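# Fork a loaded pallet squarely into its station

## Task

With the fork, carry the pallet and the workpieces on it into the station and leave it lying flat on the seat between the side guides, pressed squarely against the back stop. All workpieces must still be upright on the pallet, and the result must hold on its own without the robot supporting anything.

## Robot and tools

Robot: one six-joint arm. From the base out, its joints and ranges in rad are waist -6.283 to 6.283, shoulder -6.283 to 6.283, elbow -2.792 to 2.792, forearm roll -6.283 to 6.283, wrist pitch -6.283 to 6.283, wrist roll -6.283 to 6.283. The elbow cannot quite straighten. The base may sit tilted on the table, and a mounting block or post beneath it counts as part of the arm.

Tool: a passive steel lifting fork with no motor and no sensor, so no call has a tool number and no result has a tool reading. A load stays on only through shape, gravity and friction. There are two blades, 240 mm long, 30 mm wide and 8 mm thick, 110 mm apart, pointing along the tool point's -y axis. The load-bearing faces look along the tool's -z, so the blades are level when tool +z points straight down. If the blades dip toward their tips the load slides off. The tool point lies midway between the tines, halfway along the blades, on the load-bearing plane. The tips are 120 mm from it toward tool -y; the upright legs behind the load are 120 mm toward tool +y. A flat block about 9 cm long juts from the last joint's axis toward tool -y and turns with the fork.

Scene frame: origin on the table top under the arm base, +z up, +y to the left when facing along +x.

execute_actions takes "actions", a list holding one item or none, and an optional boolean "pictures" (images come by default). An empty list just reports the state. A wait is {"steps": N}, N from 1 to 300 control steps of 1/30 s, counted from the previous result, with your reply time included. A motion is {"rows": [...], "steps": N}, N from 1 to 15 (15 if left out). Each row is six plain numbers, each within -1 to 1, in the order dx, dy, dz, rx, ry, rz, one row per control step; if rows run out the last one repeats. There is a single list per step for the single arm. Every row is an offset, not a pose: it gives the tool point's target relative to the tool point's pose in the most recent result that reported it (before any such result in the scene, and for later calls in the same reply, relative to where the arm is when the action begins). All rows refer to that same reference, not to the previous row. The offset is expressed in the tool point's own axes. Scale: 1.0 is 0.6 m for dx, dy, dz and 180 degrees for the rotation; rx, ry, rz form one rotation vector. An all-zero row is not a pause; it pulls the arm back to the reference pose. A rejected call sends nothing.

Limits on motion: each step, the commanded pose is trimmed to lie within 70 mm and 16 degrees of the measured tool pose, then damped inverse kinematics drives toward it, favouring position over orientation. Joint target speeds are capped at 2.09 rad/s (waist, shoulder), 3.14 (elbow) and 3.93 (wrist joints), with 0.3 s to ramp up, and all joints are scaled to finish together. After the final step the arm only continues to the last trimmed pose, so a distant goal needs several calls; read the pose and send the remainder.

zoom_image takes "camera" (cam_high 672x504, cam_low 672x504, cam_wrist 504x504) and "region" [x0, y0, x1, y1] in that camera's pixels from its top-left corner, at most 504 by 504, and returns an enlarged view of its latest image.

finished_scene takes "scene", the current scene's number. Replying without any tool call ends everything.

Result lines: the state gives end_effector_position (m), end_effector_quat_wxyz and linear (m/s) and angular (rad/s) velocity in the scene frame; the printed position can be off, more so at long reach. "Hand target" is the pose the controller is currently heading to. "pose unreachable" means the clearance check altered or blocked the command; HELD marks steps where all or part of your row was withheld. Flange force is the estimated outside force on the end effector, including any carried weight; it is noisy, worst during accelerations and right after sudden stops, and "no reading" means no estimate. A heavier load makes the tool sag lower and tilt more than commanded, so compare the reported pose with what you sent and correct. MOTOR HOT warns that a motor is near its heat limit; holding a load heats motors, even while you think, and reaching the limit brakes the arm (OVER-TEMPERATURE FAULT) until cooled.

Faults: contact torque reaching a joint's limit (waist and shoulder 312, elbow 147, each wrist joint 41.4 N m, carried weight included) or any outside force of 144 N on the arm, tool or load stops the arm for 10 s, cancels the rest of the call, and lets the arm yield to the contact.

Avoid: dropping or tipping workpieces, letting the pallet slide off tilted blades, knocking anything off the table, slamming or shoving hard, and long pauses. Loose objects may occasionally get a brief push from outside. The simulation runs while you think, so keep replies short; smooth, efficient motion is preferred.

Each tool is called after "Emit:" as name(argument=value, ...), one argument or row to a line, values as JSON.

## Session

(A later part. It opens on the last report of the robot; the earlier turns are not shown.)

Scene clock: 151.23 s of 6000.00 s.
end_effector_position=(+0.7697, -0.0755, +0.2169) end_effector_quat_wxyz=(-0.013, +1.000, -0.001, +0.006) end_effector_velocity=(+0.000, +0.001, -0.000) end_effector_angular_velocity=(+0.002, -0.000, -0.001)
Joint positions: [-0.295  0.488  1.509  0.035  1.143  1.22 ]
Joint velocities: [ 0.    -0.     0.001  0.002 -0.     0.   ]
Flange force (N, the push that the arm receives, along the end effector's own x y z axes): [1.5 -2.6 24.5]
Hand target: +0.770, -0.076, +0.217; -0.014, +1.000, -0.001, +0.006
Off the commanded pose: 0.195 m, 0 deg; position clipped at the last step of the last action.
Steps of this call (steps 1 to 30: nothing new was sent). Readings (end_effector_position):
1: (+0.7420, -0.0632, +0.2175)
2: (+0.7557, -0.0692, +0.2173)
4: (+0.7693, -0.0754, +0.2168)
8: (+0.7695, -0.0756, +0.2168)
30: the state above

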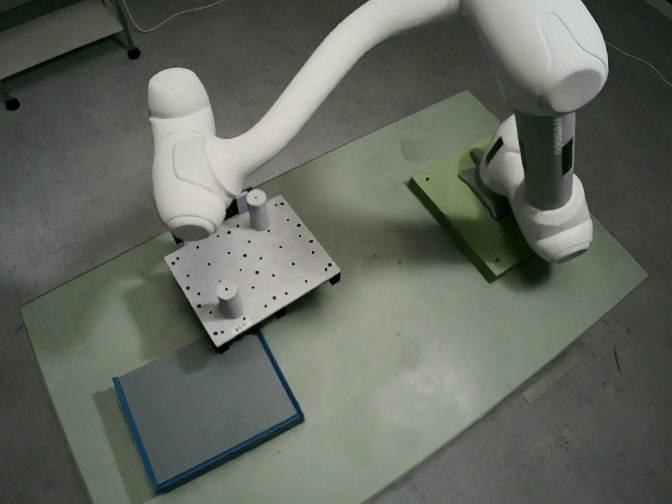

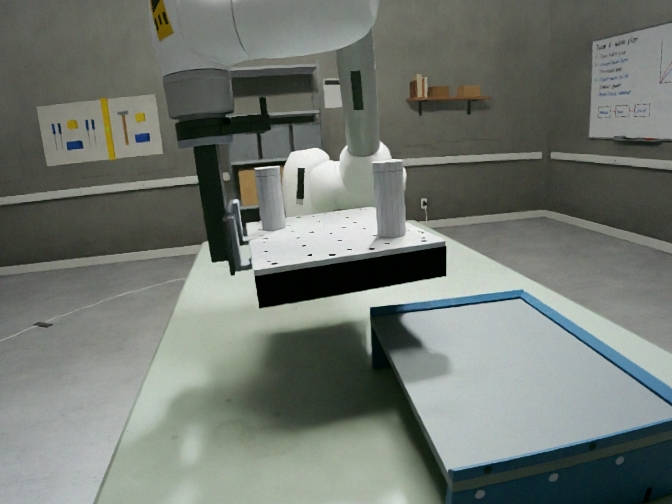

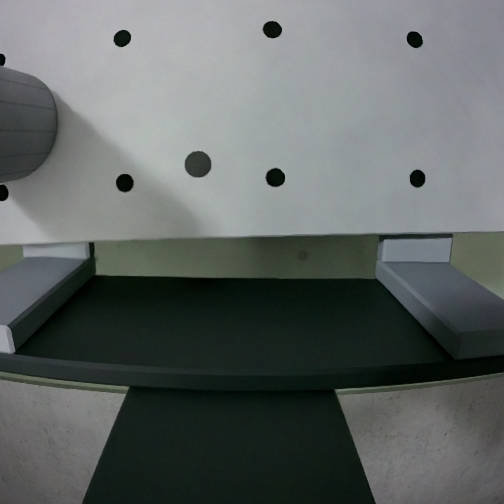

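Emit:
execute_actions(
  actions=[
    {"rows":[[0.01,0.005,0,0,0,0],[0.025,0.012,0,0,0,0],[0.045,0.02,0,0,0,0],[0.065,0.03,0,0,0,0],[0.09,0.045,0,0,0,0],[0.115,0.055,0,0,0,0],[0.14,0.07,0,0,0,0],[0.165,0.08,0,0,0,0],[0.19,0.09,0.01,0,0,0],[0.215,0.1,0.02,0,0,0],[0.24,0.115,0.03,0,0,0],[0.265,0.13,0.04,0,0,0],[0.285,0.14,0.05,0,0,0],[0.3,0.147,0.05,0,0,0],[0.31,0.15,0.05,0,0,0]]},
  ],
)

Scene clock: 159.47 s of 6000.00 s.
end_effector_position=(+0.9155, -0.1481, +0.1940) end_effector_quat_wxyz=(-0.012, +1.000, -0.004, +0.012) end_effector_velocity=(+0.362, -0.197, -0.133) end_effector_angular_velocity=(-0.010, -0.007, -0.000)
Joint positions: [-0.316  0.747  1.115  0.034  1.267  1.208]
Joint velocities: [-0.056  0.761 -1.114 -0.011  0.344 -0.042]
Flange force (N, the push that the arm receives, along the end effector's own x y z axes): [-6.0 -2.6 26.1]
Hand target: +0.949, -0.164, +0.186; -0.012, +1.000, -0.004, +0.012
Off the commanded pose: 0.044 m, 1 deg.
Steps of this call (steps 1 to 90: nothing new was sent; then 4.73 s passed at rest; steps 91 to 105: all 15 steps of this action). Readings (end_effector_position):
91: (+0.7698, -0.0756, +0.2169)
92: (+0.7714, -0.0762, +0.2170)
94: (+0.7839, -0.0820, +0.2172)
98: (+0.8253, -0.1035, +0.2168)
105: the state above

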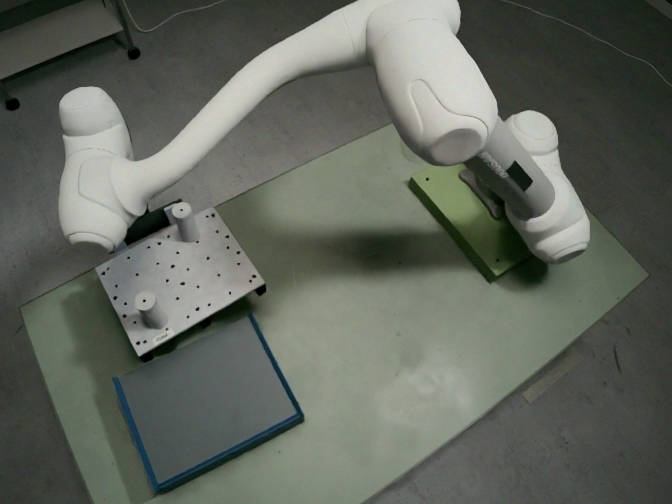

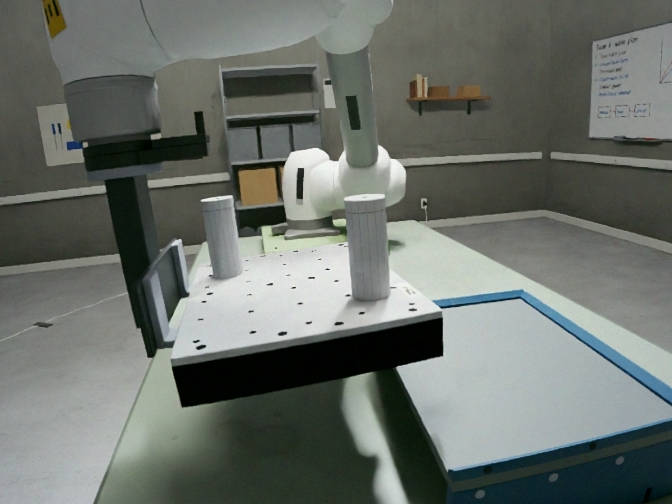

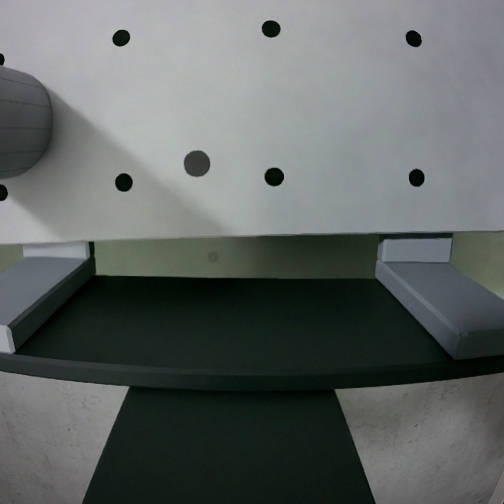

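Emit:
execute_actions(
  actions=[
    {"rows":[[0,0,0.01,0,0,0],[0,0,0.02,0,0,0],[0,0,0.03,0,0,0],[0,0,0.04,0,0,0],[0,0,0.05,0,0,0]]},
  ],
)

Emit:
zoom_image(
  camera="cam_high",
  region=[60,200,340,500],
)

Scene clock: 165.30 s of 6000.00 s.
end_effector_position=(+0.9162, -0.1473, +0.1641) end_effector_quat_wxyz=(-0.012, +1.000, -0.004, +0.012) end_effector_velocity=(-0.000, -0.002, -0.000) end_effector_angular_velocity=(-0.000, +0.000, -0.004)
Joint positions: [-0.315  0.764  1.141  0.035  1.224  1.207]
Joint velocities: [-0.003  0.     0.    -0.    -0.     0.001]
Flange force (N, the push that the arm receives, along the end effector's own x y z axes): [2.5 0.2 26.3]
Hand target: +0.916, -0.147, +0.164; -0.012, +1.000, -0.004, +0.012
Off the commanded pose: 0.000 m, 0 deg.
Steps of this call (steps 1 to 90: nothing new was sent; then 2.33 s passed at rest; steps 91 to 105: all 15 steps of this action). Readings (end_effector_position):
91: (+0.9488, -0.1636, +0.1861)
92: (+0.9476, -0.1630, +0.1863)
94: (+0.9350, -0.1569, +0.1858)
98: (+0.9155, -0.1472, +0.1642)
105: the state above

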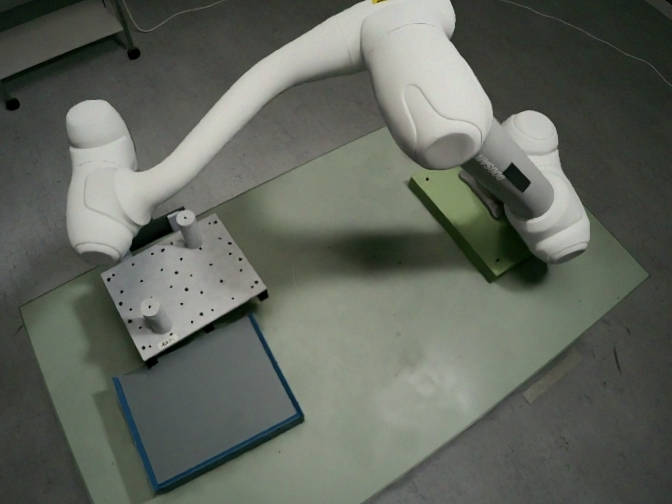

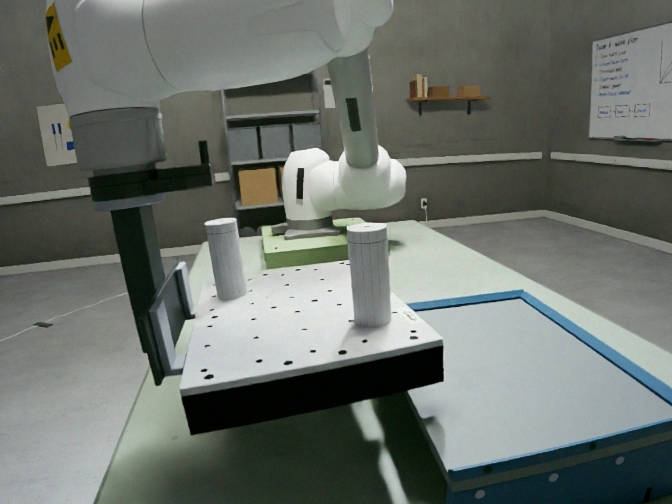

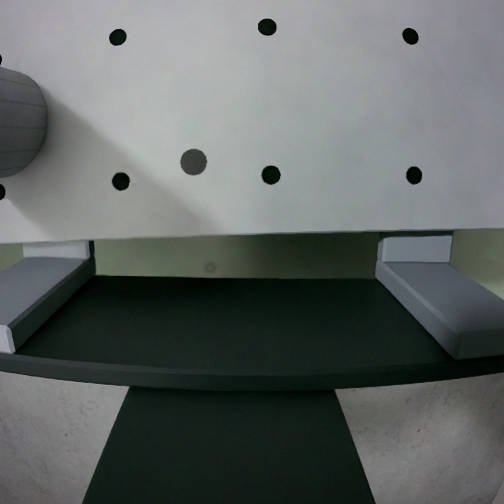

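Region (60, 200, 340, 500) of cam_high's 672x504 image, scaled by 1.680, with more detail than that image has; it fills the left 470 columns of this view, and the rest is white.

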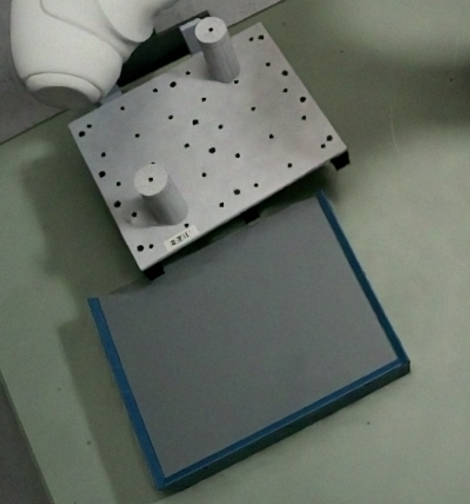

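Emit:
execute_actions(
  actions=[
    {"rows":[[0,0.005,0,0,0,0.004],[0,0.01,0,0,0,0.008],[0,0.015,0,0,0,0.012],[0,0.02,0,0,0,0.016],[0,0.025,0,0,0,0.02],[0,0.03,0,0,0,0.025],[0,0.035,0,0,0,0.03],[0,0.04,0,0,0,0.035],[0,0.045,0,0,0,0.04],[0,0.05,0,0,0,0.045],[0,0.05,0,0,0,0.05],[0,0.05,0,0,0,0.055]]},
  ],
)

Emit:
zoom_image(
  camera="cam_high",
  region=[60,200,340,500],
)

Scene clock: 175.63 s of 6000.00 s.
end_effector_position=(+0.9160, -0.1773, +0.1634) end_effector_quat_wxyz=(-0.013, +0.996, -0.090, +0.010) end_effector_velocity=(+0.002, -0.001, +0.002) end_effector_angular_velocity=(-0.003, -0.009, -0.041)
Joint positions: [-0.352  0.741  1.186  0.036  1.204  1.341]
Joint velocities: [-0.002 -0.013  0.019  0.001 -0.017  0.039]
Flange force (N, the push that the arm receives, along the end effector's own x y z axes): [2.9 -1.5 22.2]
Hand target: +0.916, -0.177, +0.163; -0.013, +0.996, -0.090, +0.011
Off the commanded pose: 0.000 m, 0 deg.
Steps of this call (steps 1 to 90: nothing new was sent; then 6.83 s passed at rest; steps 91 to 105: all 15 steps of this action). Readings (end_effector_position):
91: (+0.9162, -0.1474, +0.1640)
92: (+0.9163, -0.1486, +0.1640)
94: (+0.9162, -0.1542, +0.1638)
98: (+0.9160, -0.1659, +0.1635)
105: the state above

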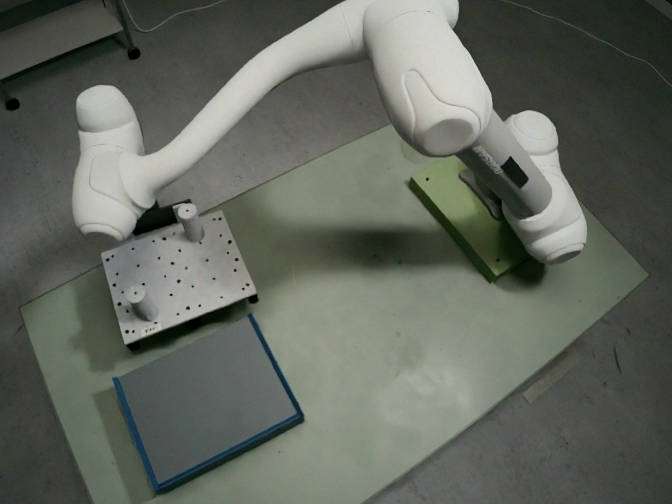

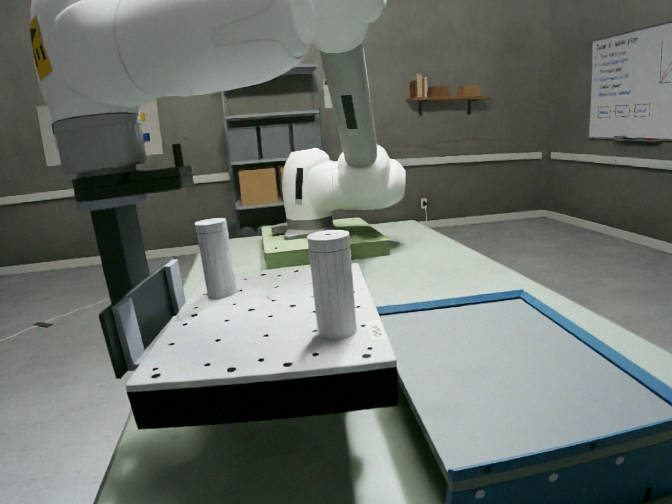

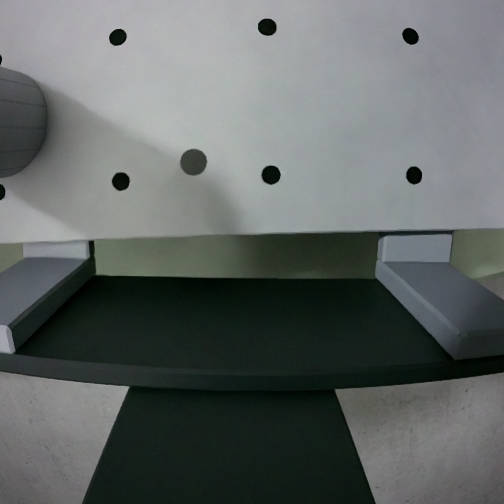

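Region (60, 200, 340, 500) of cam_high's 672x504 image, scaled by 1.680, with more detail than that image has; it fills the left 470 columns of this view, and the rest is white.

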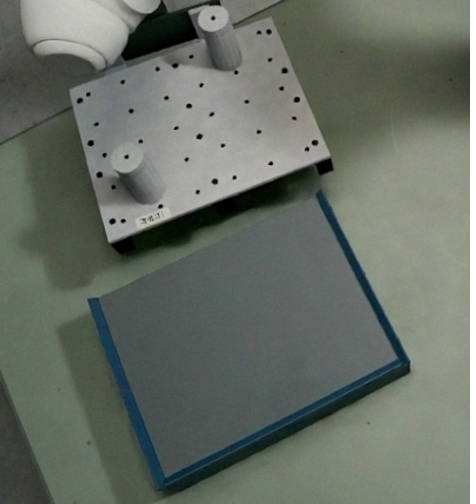

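Emit:
execute_actions(
  actions=[
    {"rows":[[0,-0.01,0,0,0,-0.003],[0,-0.02,0,0,0,-0.006],[0,-0.035,0,0,0,-0.009],[0,-0.05,0,0,0,-0.012],[0,-0.07,0,0,0,-0.015],[0,-0.09,0,0,0,-0.018],[0,-0.11,0,0,0,-0.022],[0,-0.13,0,0,0,-0.022],[0,-0.15,0,0,0,-0.022],[0,-0.17,0,0,0,-0.022],[0,-0.19,0,0,0,-0.022],[0,-0.21,0,0,0,-0.022],[0,-0.23,0,0,0,-0.022],[0,-0.245,0,0,0,-0.022],[0,-0.25,0,0,0,-0.022]]},
  ],
  pictures=false,
)

Emit:
execute_actions(
  actions=[
    {"steps":10},
  ],
)

Emit:
zoom_image(
  camera="cam_high",
  region=[60,200,340,500],
)

Scene clock: 184.63 s of 6000.00 s.
end_effector_position=(+0.9390, -0.0454, +0.1674) end_effector_quat_wxyz=(-0.014, +0.998, -0.055, +0.011) end_effector_velocity=(+0.058, +0.320, +0.010) end_effector_angular_velocity=(+0.001, -0.001, +0.001)
Joint positions: [-0.209  0.73   1.198  0.035  1.199  1.414]
Joint velocities: [ 0.346 -0.027  0.028 -0.004 -0.013  0.346]
Flange force (N, the push that the arm receives, along the end effector's own x y z axes): [1.9 -5.1 24.0]
Hand target: +0.942, -0.030, +0.168; -0.013, +0.998, -0.055, +0.011
Off the commanded pose: 0.016 m, 0 deg.
Steps of this call (steps 1 to 90: nothing new was sent; then 5.50 s passed at rest; steps 91 to 105: all 15 steps of this action). Readings (end_effector_position):
91: (+0.9160, -0.1772, +0.1633)
92: (+0.9164, -0.1753, +0.1633)
94: (+0.9181, -0.1640, +0.1637)
98: (+0.9246, -0.1266, +0.1650)
105: the state above

Scene clock: 184.97 s of 6000.00 s.
end_effector_position=(+0.9420, -0.0300, +0.1677) end_effector_quat_wxyz=(-0.013, +0.998, -0.055, +0.011) end_effector_velocity=(+0.000, +0.000, +0.001) end_effector_angular_velocity=(+0.001, -0.001, +0.001)
Joint positions: [-0.192  0.729  1.198  0.034  1.199  1.432]
Joint velocities: [-0.    -0.    -0.001  0.002  0.    -0.002]
Flange force (N, the push that the arm receives, along the end effector's own x y z axes): [-1.5 -3.2 23.7]
Hand target: +0.942, -0.030, +0.168; -0.013, +0.998, -0.055, +0.011
Off the commanded pose: 0.001 m, 0 deg.
Steps of this call (steps 1 to 10: nothing new was sent). Readings (end_effector_position):
1: (+0.9408, -0.0359, +0.1677)
2: (+0.9419, -0.0304, +0.1678)
4: (+0.9420, -0.0299, +0.1677)
8: (+0.9420, -0.0300, +0.1677)
10: the state above

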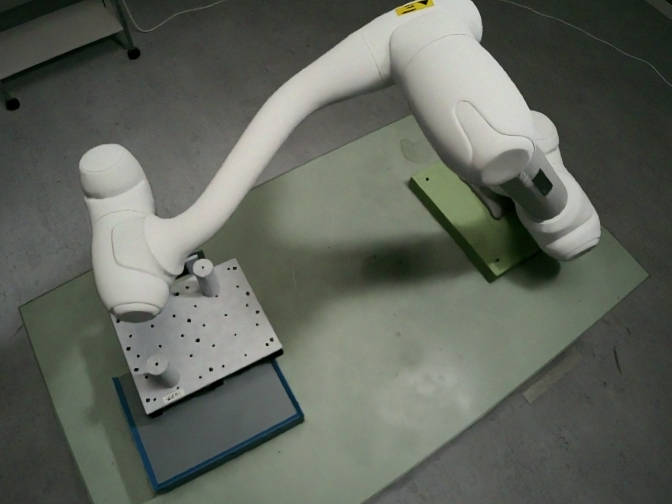

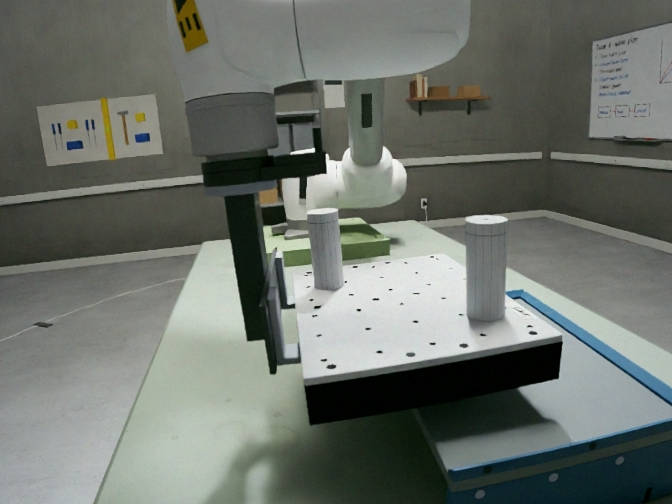

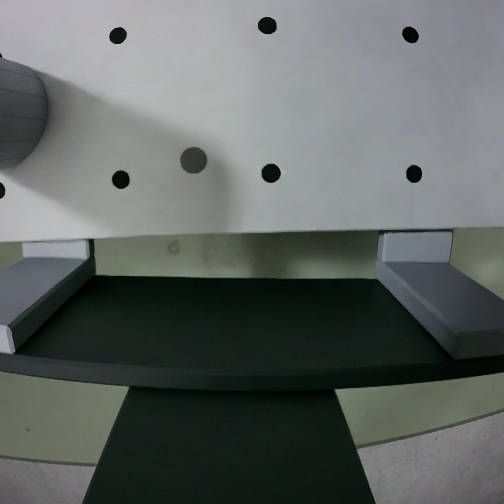

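Region (60, 200, 340, 500) of cam_high's 672x504 image, scaled by 1.680, with more detail than that image has; it fills the left 470 columns of this view, and the rest is white.

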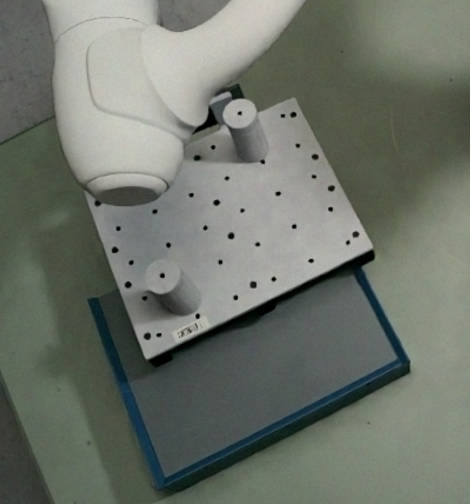

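Emit:
execute_actions(
  actions=[
    {"rows":[[0.005,0,0.006,0,0,0],[0.01,0,0.012,0,0,0],[0.015,0,0.018,0,0,0],[0.02,0,0.024,0,0,0],[0.02,0,0.03,0,0,0],[0.02,0,0.036,0,0,0]]},
  ],
)

Emit:
zoom_image(
  camera="cam_high",
  region=[60,200,340,500],
)

Emit:
zoom_image(
  camera="cam_low",
  region=[300,250,672,504],
)

Scene clock: 195.43 s of 6000.00 s.
end_effector_position=(+0.9546, -0.0308, +0.1464) end_effector_quat_wxyz=(-0.013, +0.998, -0.055, +0.011) end_effector_velocity=(-0.001, -0.002, -0.001) end_effector_angular_velocity=(-0.002, +0.002, -0.003)
Joint positions: [-0.19   0.762  1.179  0.034  1.185  1.434]
Joint velocities: [-0.002 -0.     0.001 -0.002 -0.     0.001]
Flange force (N, the push that the arm receives, along the end effector's own x y z axes): [0.0 -1.9 12.6]
Hand target: +0.954, -0.031, +0.146; -0.013, +0.998, -0.055, +0.011
Off the commanded pose: 0.000 m, 0 deg.
Steps of this call (steps 1 to 90: nothing new was sent; then 6.97 s passed at rest; steps 91 to 105: all 15 steps of this action). Readings (end_effector_position):
91: (+0.9422, -0.0299, +0.1677)
92: (+0.9432, -0.0300, +0.1666)
94: (+0.9484, -0.0304, +0.1603)
98: (+0.9545, -0.0308, +0.1467)
105: the state above

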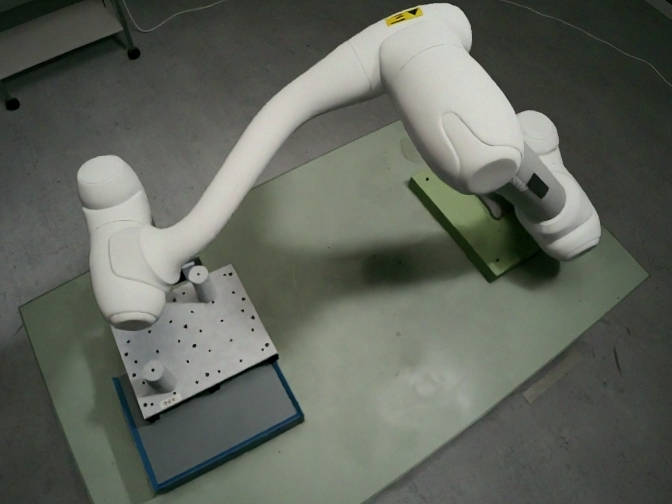

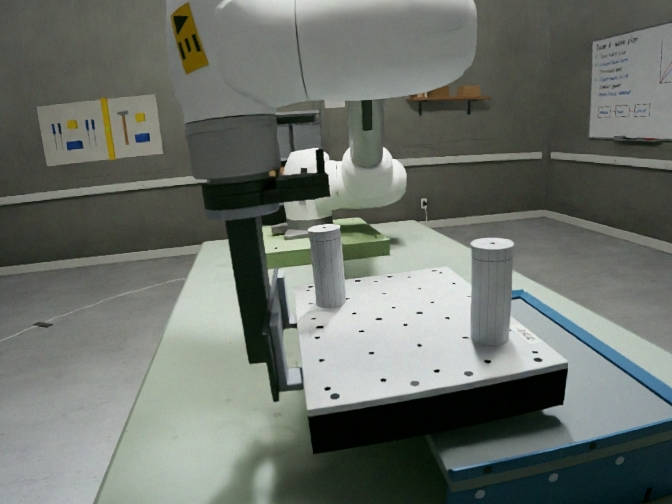

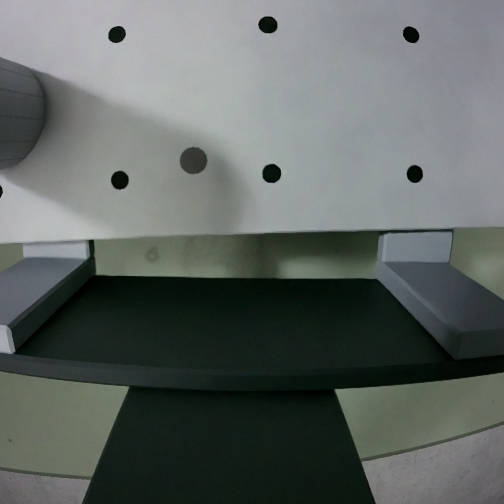

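Region (60, 200, 340, 500) of cam_high's 672x504 image, scaled by 1.680, with more detail than that image has; it fills the left 470 columns of this view, and the rest is white.

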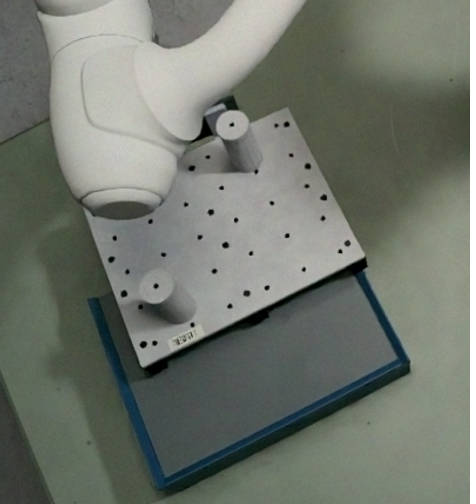

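Region (300, 250, 672, 504) of cam_low's 672x504 image, scaled by 1.355, with more detail than that image has; it fills the top 344 rows of this view, and the rest is white.

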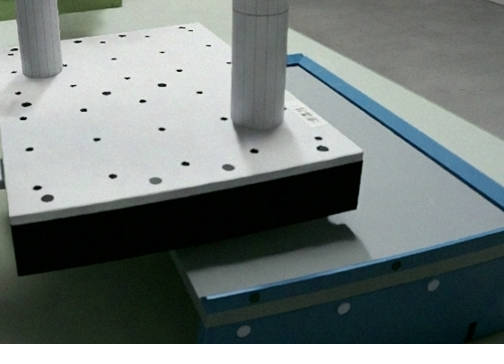

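Emit:
execute_actions(
  actions=[
    {"rows":[[0,0,-0.006,0,0,0],[0,0,-0.012,0,0,0],[0,0,-0.018,0,0,0],[0.005,0,-0.018,0,0,0],[0.01,0,-0.018,0,0,0],[0.015,0,-0.018,0,0,0],[0.02,0,-0.018,0,0,0]]},
  ],
)

Emit:
zoom_image(
  camera="cam_high",
  region=[60,300,340,500],
)

Scene clock: 200.90 s of 6000.00 s.
end_effector_position=(+0.9662, -0.0324, +0.1575) end_effector_quat_wxyz=(-0.013, +0.998, -0.055, +0.011) end_effector_velocity=(+0.001, +0.002, +0.000) end_effector_angular_velocity=(+0.001, -0.001, +0.001)
Joint positions: [-0.189  0.775  1.135  0.034  1.216  1.436]
Joint velocities: [ 0.002  0.001 -0.001  0.001 -0.    -0.   ]
Flange force (N, the push that the arm receives, along the end effector's own x y z axes): [-2.1 -3.4 23.1]
Hand target: +0.966, -0.032, +0.157; -0.013, +0.998, -0.055, +0.011
Off the commanded pose: 0.000 m, 0 deg.
Steps of this call (steps 1 to 90: nothing new was sent; then 1.97 s passed at rest; steps 91 to 105: all 15 steps of this action). Readings (end_effector_position):
91: (+0.9544, -0.0307, +0.1464)
92: (+0.9541, -0.0307, +0.1478)
94: (+0.9541, -0.0309, +0.1545)
98: (+0.9634, -0.0322, +0.1573)
105: the state above

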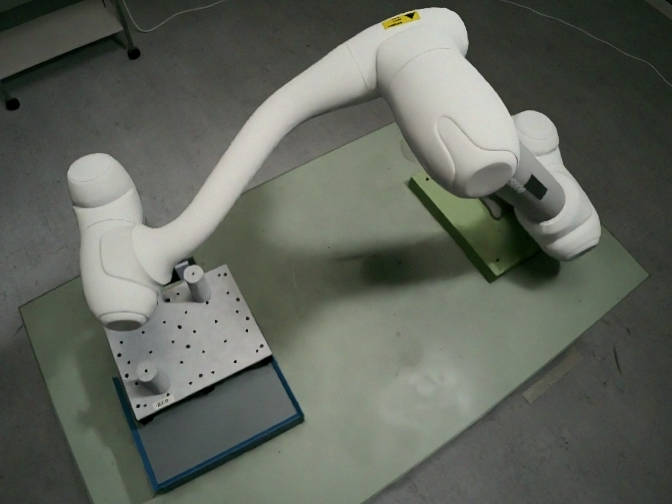

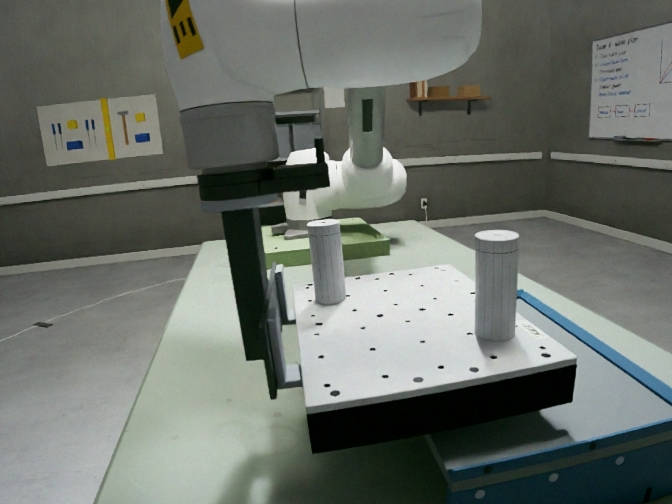

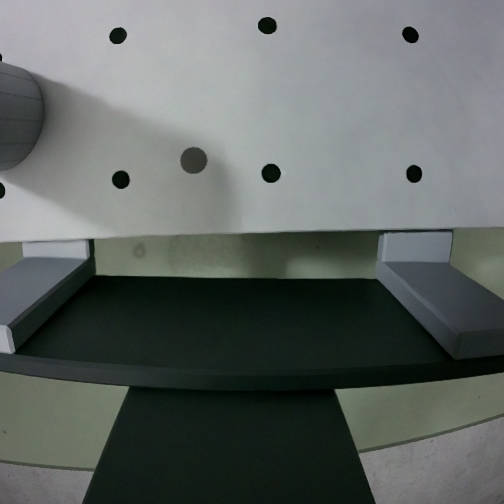

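Region (60, 300, 340, 500) of cam_high's 672x504 image, scaled by 1.800, with more detail than that image has; it fills the top 360 rows of this view, and the rest is white.

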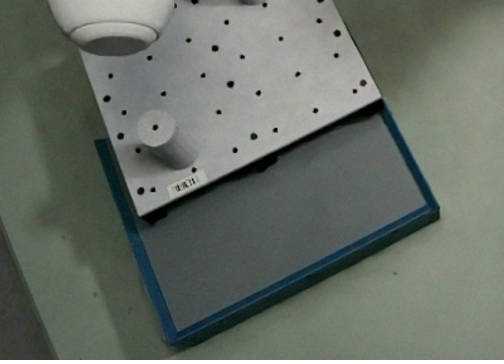

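Emit:
execute_actions(
  actions=[
    {"rows":[[0,0,0.004,0,0,0],[0,0,0.008,0,0,0],[0,0,0.012,0,0,0],[0,0,0.016,0,0,0],[0,0,0.02,0,0,0],[0,0,0.024,0,0,0],[0,0,0.028,0,0,0]]},
  ],
)

Emit:
zoom_image(
  camera="cam_high",
  region=[60,300,340,500],
)

Scene clock: 207.00 s of 6000.00 s.
end_effector_position=(+0.9667, -0.0320, +0.1406) end_effector_quat_wxyz=(-0.013, +0.998, -0.055, +0.011) end_effector_velocity=(+0.001, +0.002, +0.001) end_effector_angular_velocity=(+0.002, -0.000, -0.000)
Joint positions: [-0.188  0.786  1.147  0.034  1.193  1.436]
Joint velocities: [ 0.002  0.    -0.     0.003  0.     0.001]
Flange force (N, the push that the arm receives, along the end effector's own x y z axes): [-1.4 -3.8 22.3]
Hand target: +0.967, -0.032, +0.141; -0.013, +0.998, -0.055, +0.011
Off the commanded pose: 0.000 m, 0 deg.
Steps of this call (steps 1 to 90: nothing new was sent; then 2.60 s passed at rest; steps 91 to 105: all 15 steps of this action). Readings (end_effector_position):
91: (+0.9663, -0.0323, +0.1574)
92: (+0.9666, -0.0324, +0.1566)
94: (+0.9666, -0.0323, +0.1520)
98: (+0.9667, -0.0321, +0.1423)
105: the state above

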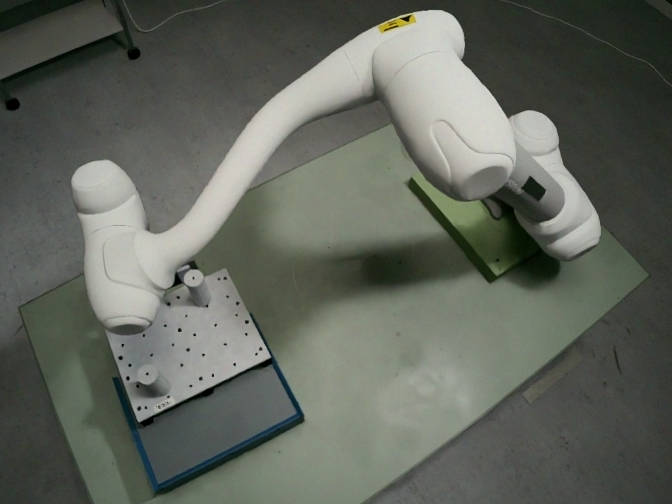

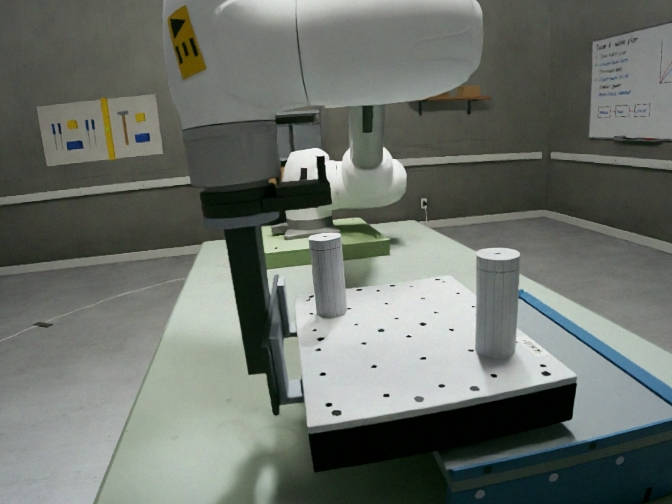

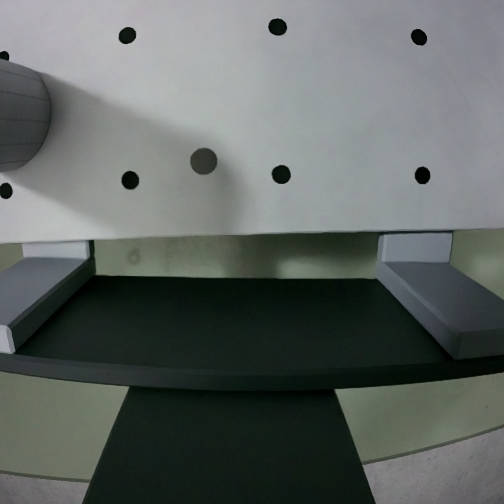

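Region (60, 300, 340, 500) of cam_high's 672x504 image, scaled by 1.800, with more detail than that image has; it fills the top 360 rows of this view, and the rest is white.

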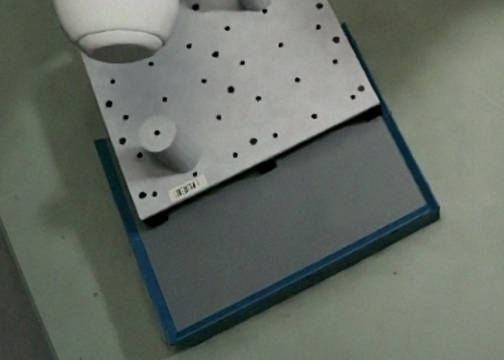

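Emit:
execute_actions(
  actions=[
    {"rows":[[0,-0.008,0,0,0,0],[0,-0.02,0,0,0,0],[0,-0.035,0,0,0,0],[0,-0.05,0,0,0,0],[0,-0.065,0,0,0,0],[0,-0.08,0,0,0,0],[0,-0.095,0,0,0,0],[0,-0.11,0,0,0,0],[0,-0.125,0,0,0,0],[0,-0.14,0,0,0,0],[0,-0.155,0,0,0,0],[0,-0.17,0,0,0,0],[0,-0.185,0,0,0,0],[0,-0.195,0,0,0,0],[0,-0.2,0,0,0,0]]},
  ],
  pictures=false,
)

Emit:
execute_actions(
  actions=[
    {"steps":10},
  ],
)

Emit:
zoom_image(
  camera="cam_high",
  region=[60,300,340,500],
)

Scene clock: 214.20 s of 6000.00 s.
end_effector_position=(+0.9781, +0.0771, +0.1436) end_effector_quat_wxyz=(-0.013, +0.998, -0.055, +0.011) end_effector_velocity=(+0.026, +0.234, +0.013) end_effector_angular_velocity=(+0.005, -0.004, +0.004)
Joint positions: [-0.074  0.777  1.157  0.033  1.188  1.55 ]
Joint velocities: [ 0.244  0.003 -0.029  0.     0.015  0.241]
Flange force (N, the push that the arm receives, along the end effector's own x y z axes): [0.2 -3.0 26.8]
Hand target: +0.980, +0.087, +0.144; -0.013, +0.998, -0.055, +0.011
Off the commanded pose: 0.010 m, 0 deg.
Steps of this call (steps 1 to 90: nothing new was sent; then 3.70 s passed at rest; steps 91 to 105: all 15 steps of this action). Readings (end_effector_position):
91: (+0.9666, -0.0319, +0.1407)
92: (+0.9668, -0.0302, +0.1408)
94: (+0.9681, -0.0189, +0.1412)
98: (+0.9716, +0.0153, +0.1421)
105: the state above

Scene clock: 214.53 s of 6000.00 s.
end_effector_position=(+0.9796, +0.0871, +0.1440) end_effector_quat_wxyz=(-0.013, +0.998, -0.055, +0.011) end_effector_velocity=(+0.001, +0.001, +0.001) end_effector_angular_velocity=(+0.001, -0.001, +0.001)
Joint positions: [-0.064  0.778  1.154  0.032  1.189  1.561]
Joint velocities: [ 0.001  0.    -0.002  0.001  0.     0.   ]
Flange force (N, the push that the arm receives, along the end effector's own x y z axes): [-1.8 -2.8 22.7]
Hand target: +0.980, +0.087, +0.144; -0.013, +0.998, -0.055, +0.011
Off the commanded pose: 0.000 m, 0 deg.
Steps of this call (steps 1 to 10: nothing new was sent). Readings (end_effector_position):
1: (+0.9790, +0.0838, +0.1440)
2: (+0.9795, +0.0872, +0.1443)
4: (+0.9796, +0.0872, +0.1440)
8: (+0.9796, +0.0871, +0.1440)
10: the state above

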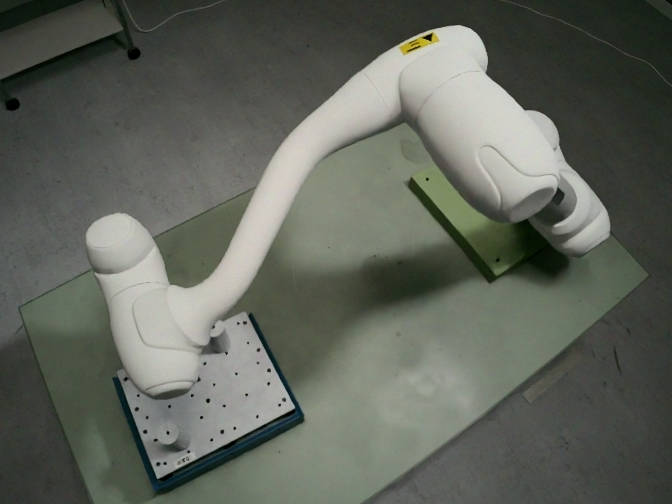

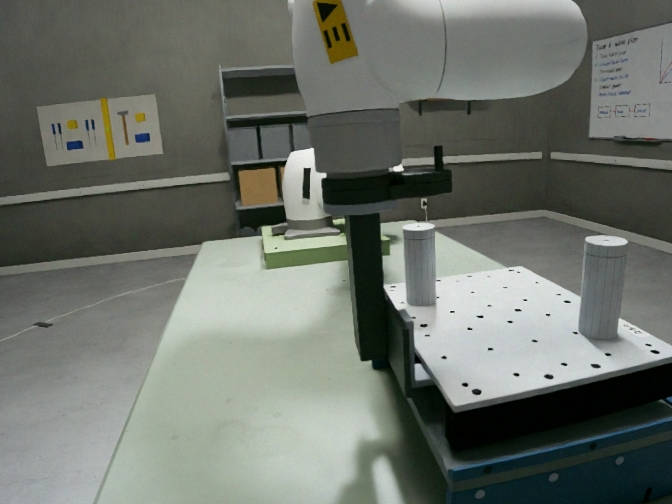

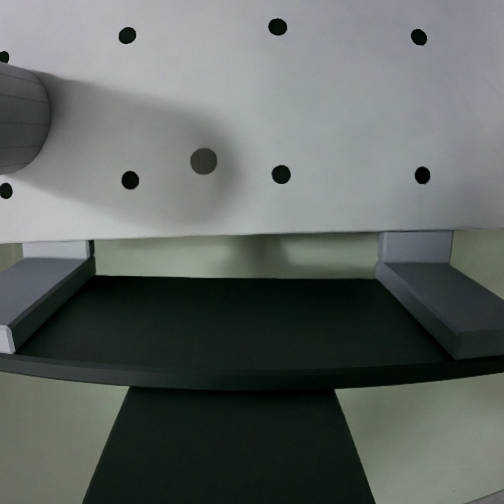

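Region (60, 300, 340, 500) of cam_high's 672x504 image, scaled by 1.800, with more detail than that image has; it fills the top 360 rows of this view, and the rest is white.

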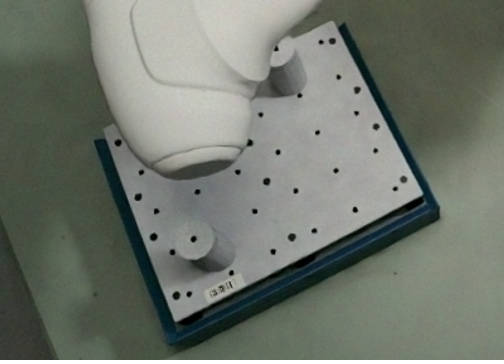

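Emit:
execute_actions(
  actions=[
    {"rows":[[0,0,0.004,-0.002,0,0],[0,0,0.008,-0.004,0,0],[0,0,0.012,-0.006,0,0],[0,0,0.016,-0.008,0,0],[0,0,0.02,-0.008,0,0],[0,0,0.024,-0.008,0,0],[0,0,0.028,-0.008,0,0]]},
  ],
)

Scene clock: 219.13 s of 6000.00 s.
end_effector_position=(+0.9801, +0.0876, +0.1273) end_effector_quat_wxyz=(-0.001, +0.998, -0.055, +0.010) end_effector_velocity=(-0.001, -0.000, -0.000) end_effector_angular_velocity=(-0.001, +0.001, +0.002)
Joint positions: [-0.055  0.787  1.162  0.005  1.172  1.58 ]
Joint velocities: [ 0.     0.     0.    -0.001  0.    -0.002]
Flange force (N, the push that the arm receives, along the end effector's own x y z axes): [-0.2 -3.1 -1.1]
Hand target: +0.980, +0.088, +0.127; -0.001, +0.998, -0.055, +0.010
Off the commanded pose: 0.000 m, 0 deg.
Steps of this call (steps 1 to 90: nothing new was sent; then 1.10 s passed at rest; steps 91 to 105: all 15 steps of this action). Readings (end_effector_position):
91: (+0.9797, +0.0872, +0.1439)
92: (+0.9798, +0.0873, +0.1432)
94: (+0.9801, +0.0873, +0.1389)
98: (+0.9803, +0.0876, +0.1292)
105: the state above

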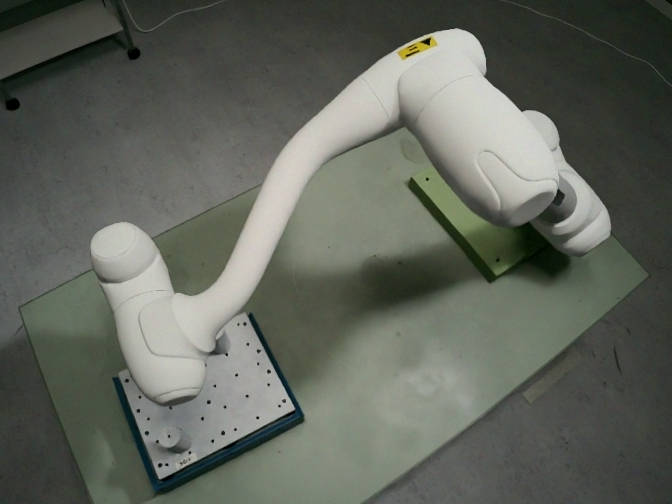

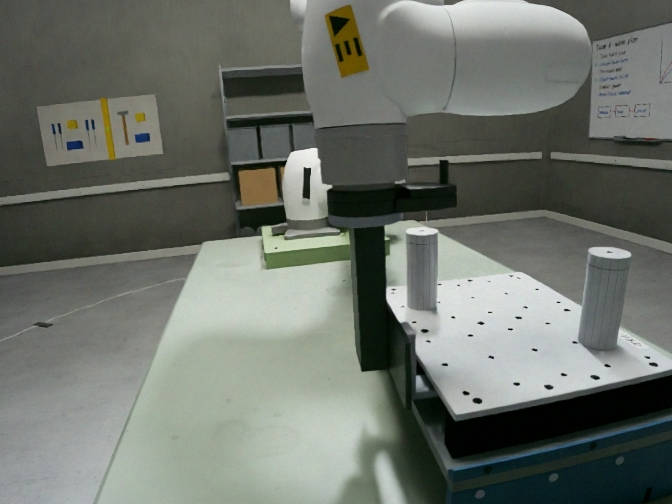

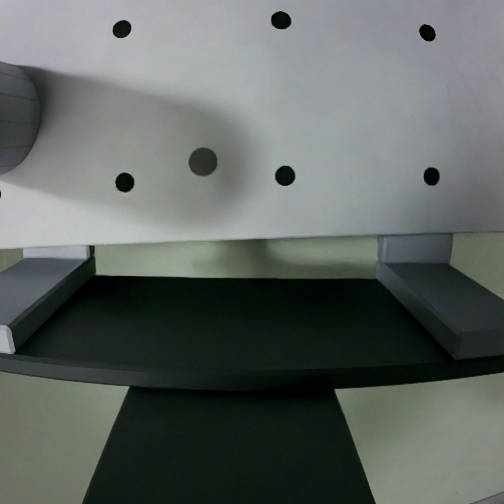

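Emit:
execute_actions(
  actions=[
    {"rows":[[0,-0.005,0,0,0,0],[0,-0.01,0,0,0,0],[0,-0.015,0,0,0,0],[0,-0.02,0,0,0,0],[0,-0.025,0,0,0,0],[0,-0.03,0,0,0,0],[0,-0.035,0,0,0,0]]},
  ],
)

Emit:
zoom_image(
  camera="cam_high",
  region=[60,300,340,500],
)

Scene clock: 238.23 s of 6000.00 s.
end_effector_position=(+0.9808, +0.0986, +0.1261) end_effector_quat_wxyz=(+0.003, +0.998, -0.054, +0.010) end_effector_velocity=(+0.000, -0.002, -0.000) end_effector_angular_velocity=(-0.002, -0.001, -0.001)
Joint positions: [-0.041  0.788  1.16  -0.004  1.174  1.594]
Joint velocities: [-0.002  0.    -0.    -0.002 -0.    -0.   ]
Flange force (N, the push that the arm receives, along the end effector's own x y z axes): [0.1 16.0 -1.5]
Hand target: +0.981, +0.099, +0.126; +0.003, +0.998, -0.054, +0.010
Off the commanded pose: 0.010 m, 1 deg.
FORCE FAULT: contact force on the arm reached its limit, and the arm stopped for 10 seconds. The contact can be on any part of the arm, not only on its tool. The arm's remaining commands of this call were not run. The arm holds still and accepts commands again. Move the arm away from the contact; if what it grips holds it there, let go first. Pushing or pulling that hard again can fault the arm again.
The stop began at step 98 of this call (marked STOPPED below). From that step on the arm followed nothing that you had sent. 8 steps, steps kept back included, did not run and will not run. Nothing is kept back now.
Steps of this call (steps 1 to 90: nothing new was sent; then 5.83 s passed at rest; steps 91 to 97: the first 7 steps of this action; steps 98 to 398: the stop). Readings (end_effector_position):
91: (+0.9801, +0.0876, +0.1272)
92: (+0.9802, +0.0889, +0.1271)
94: (+0.9807, +0.0946, +0.1270)
98: (+0.9808, +0.0989, +0.1261) STOPPED
398: the state above

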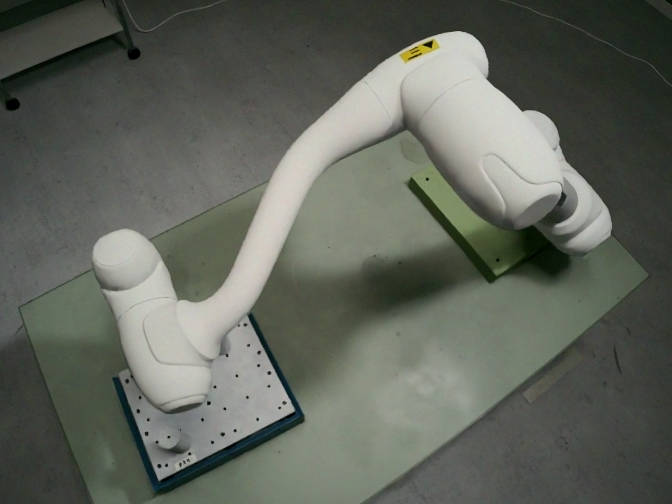

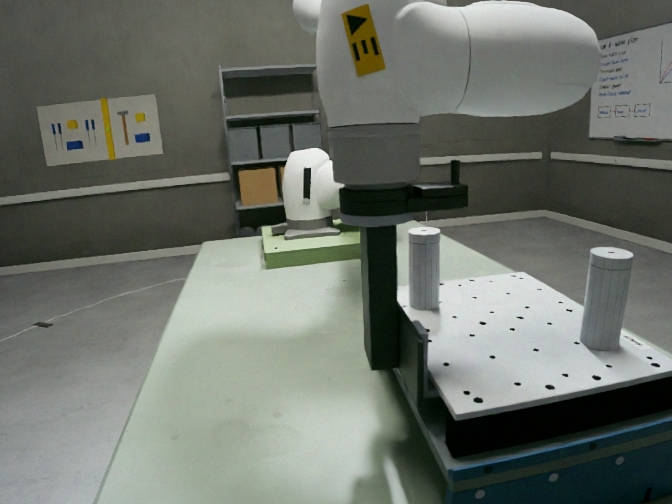

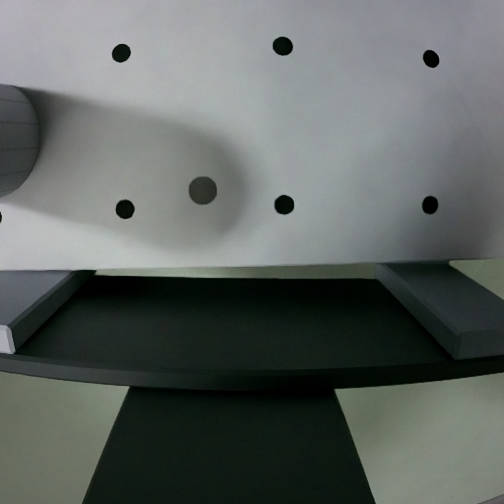

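Region (60, 300, 340, 500) of cam_high's 672x504 image, scaled by 1.800, with more detail than that image has; it fills the top 360 rows of this view, and the rest is white.

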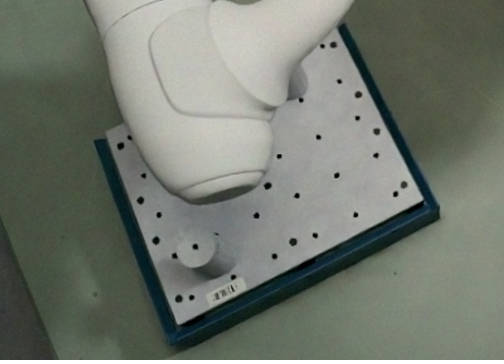

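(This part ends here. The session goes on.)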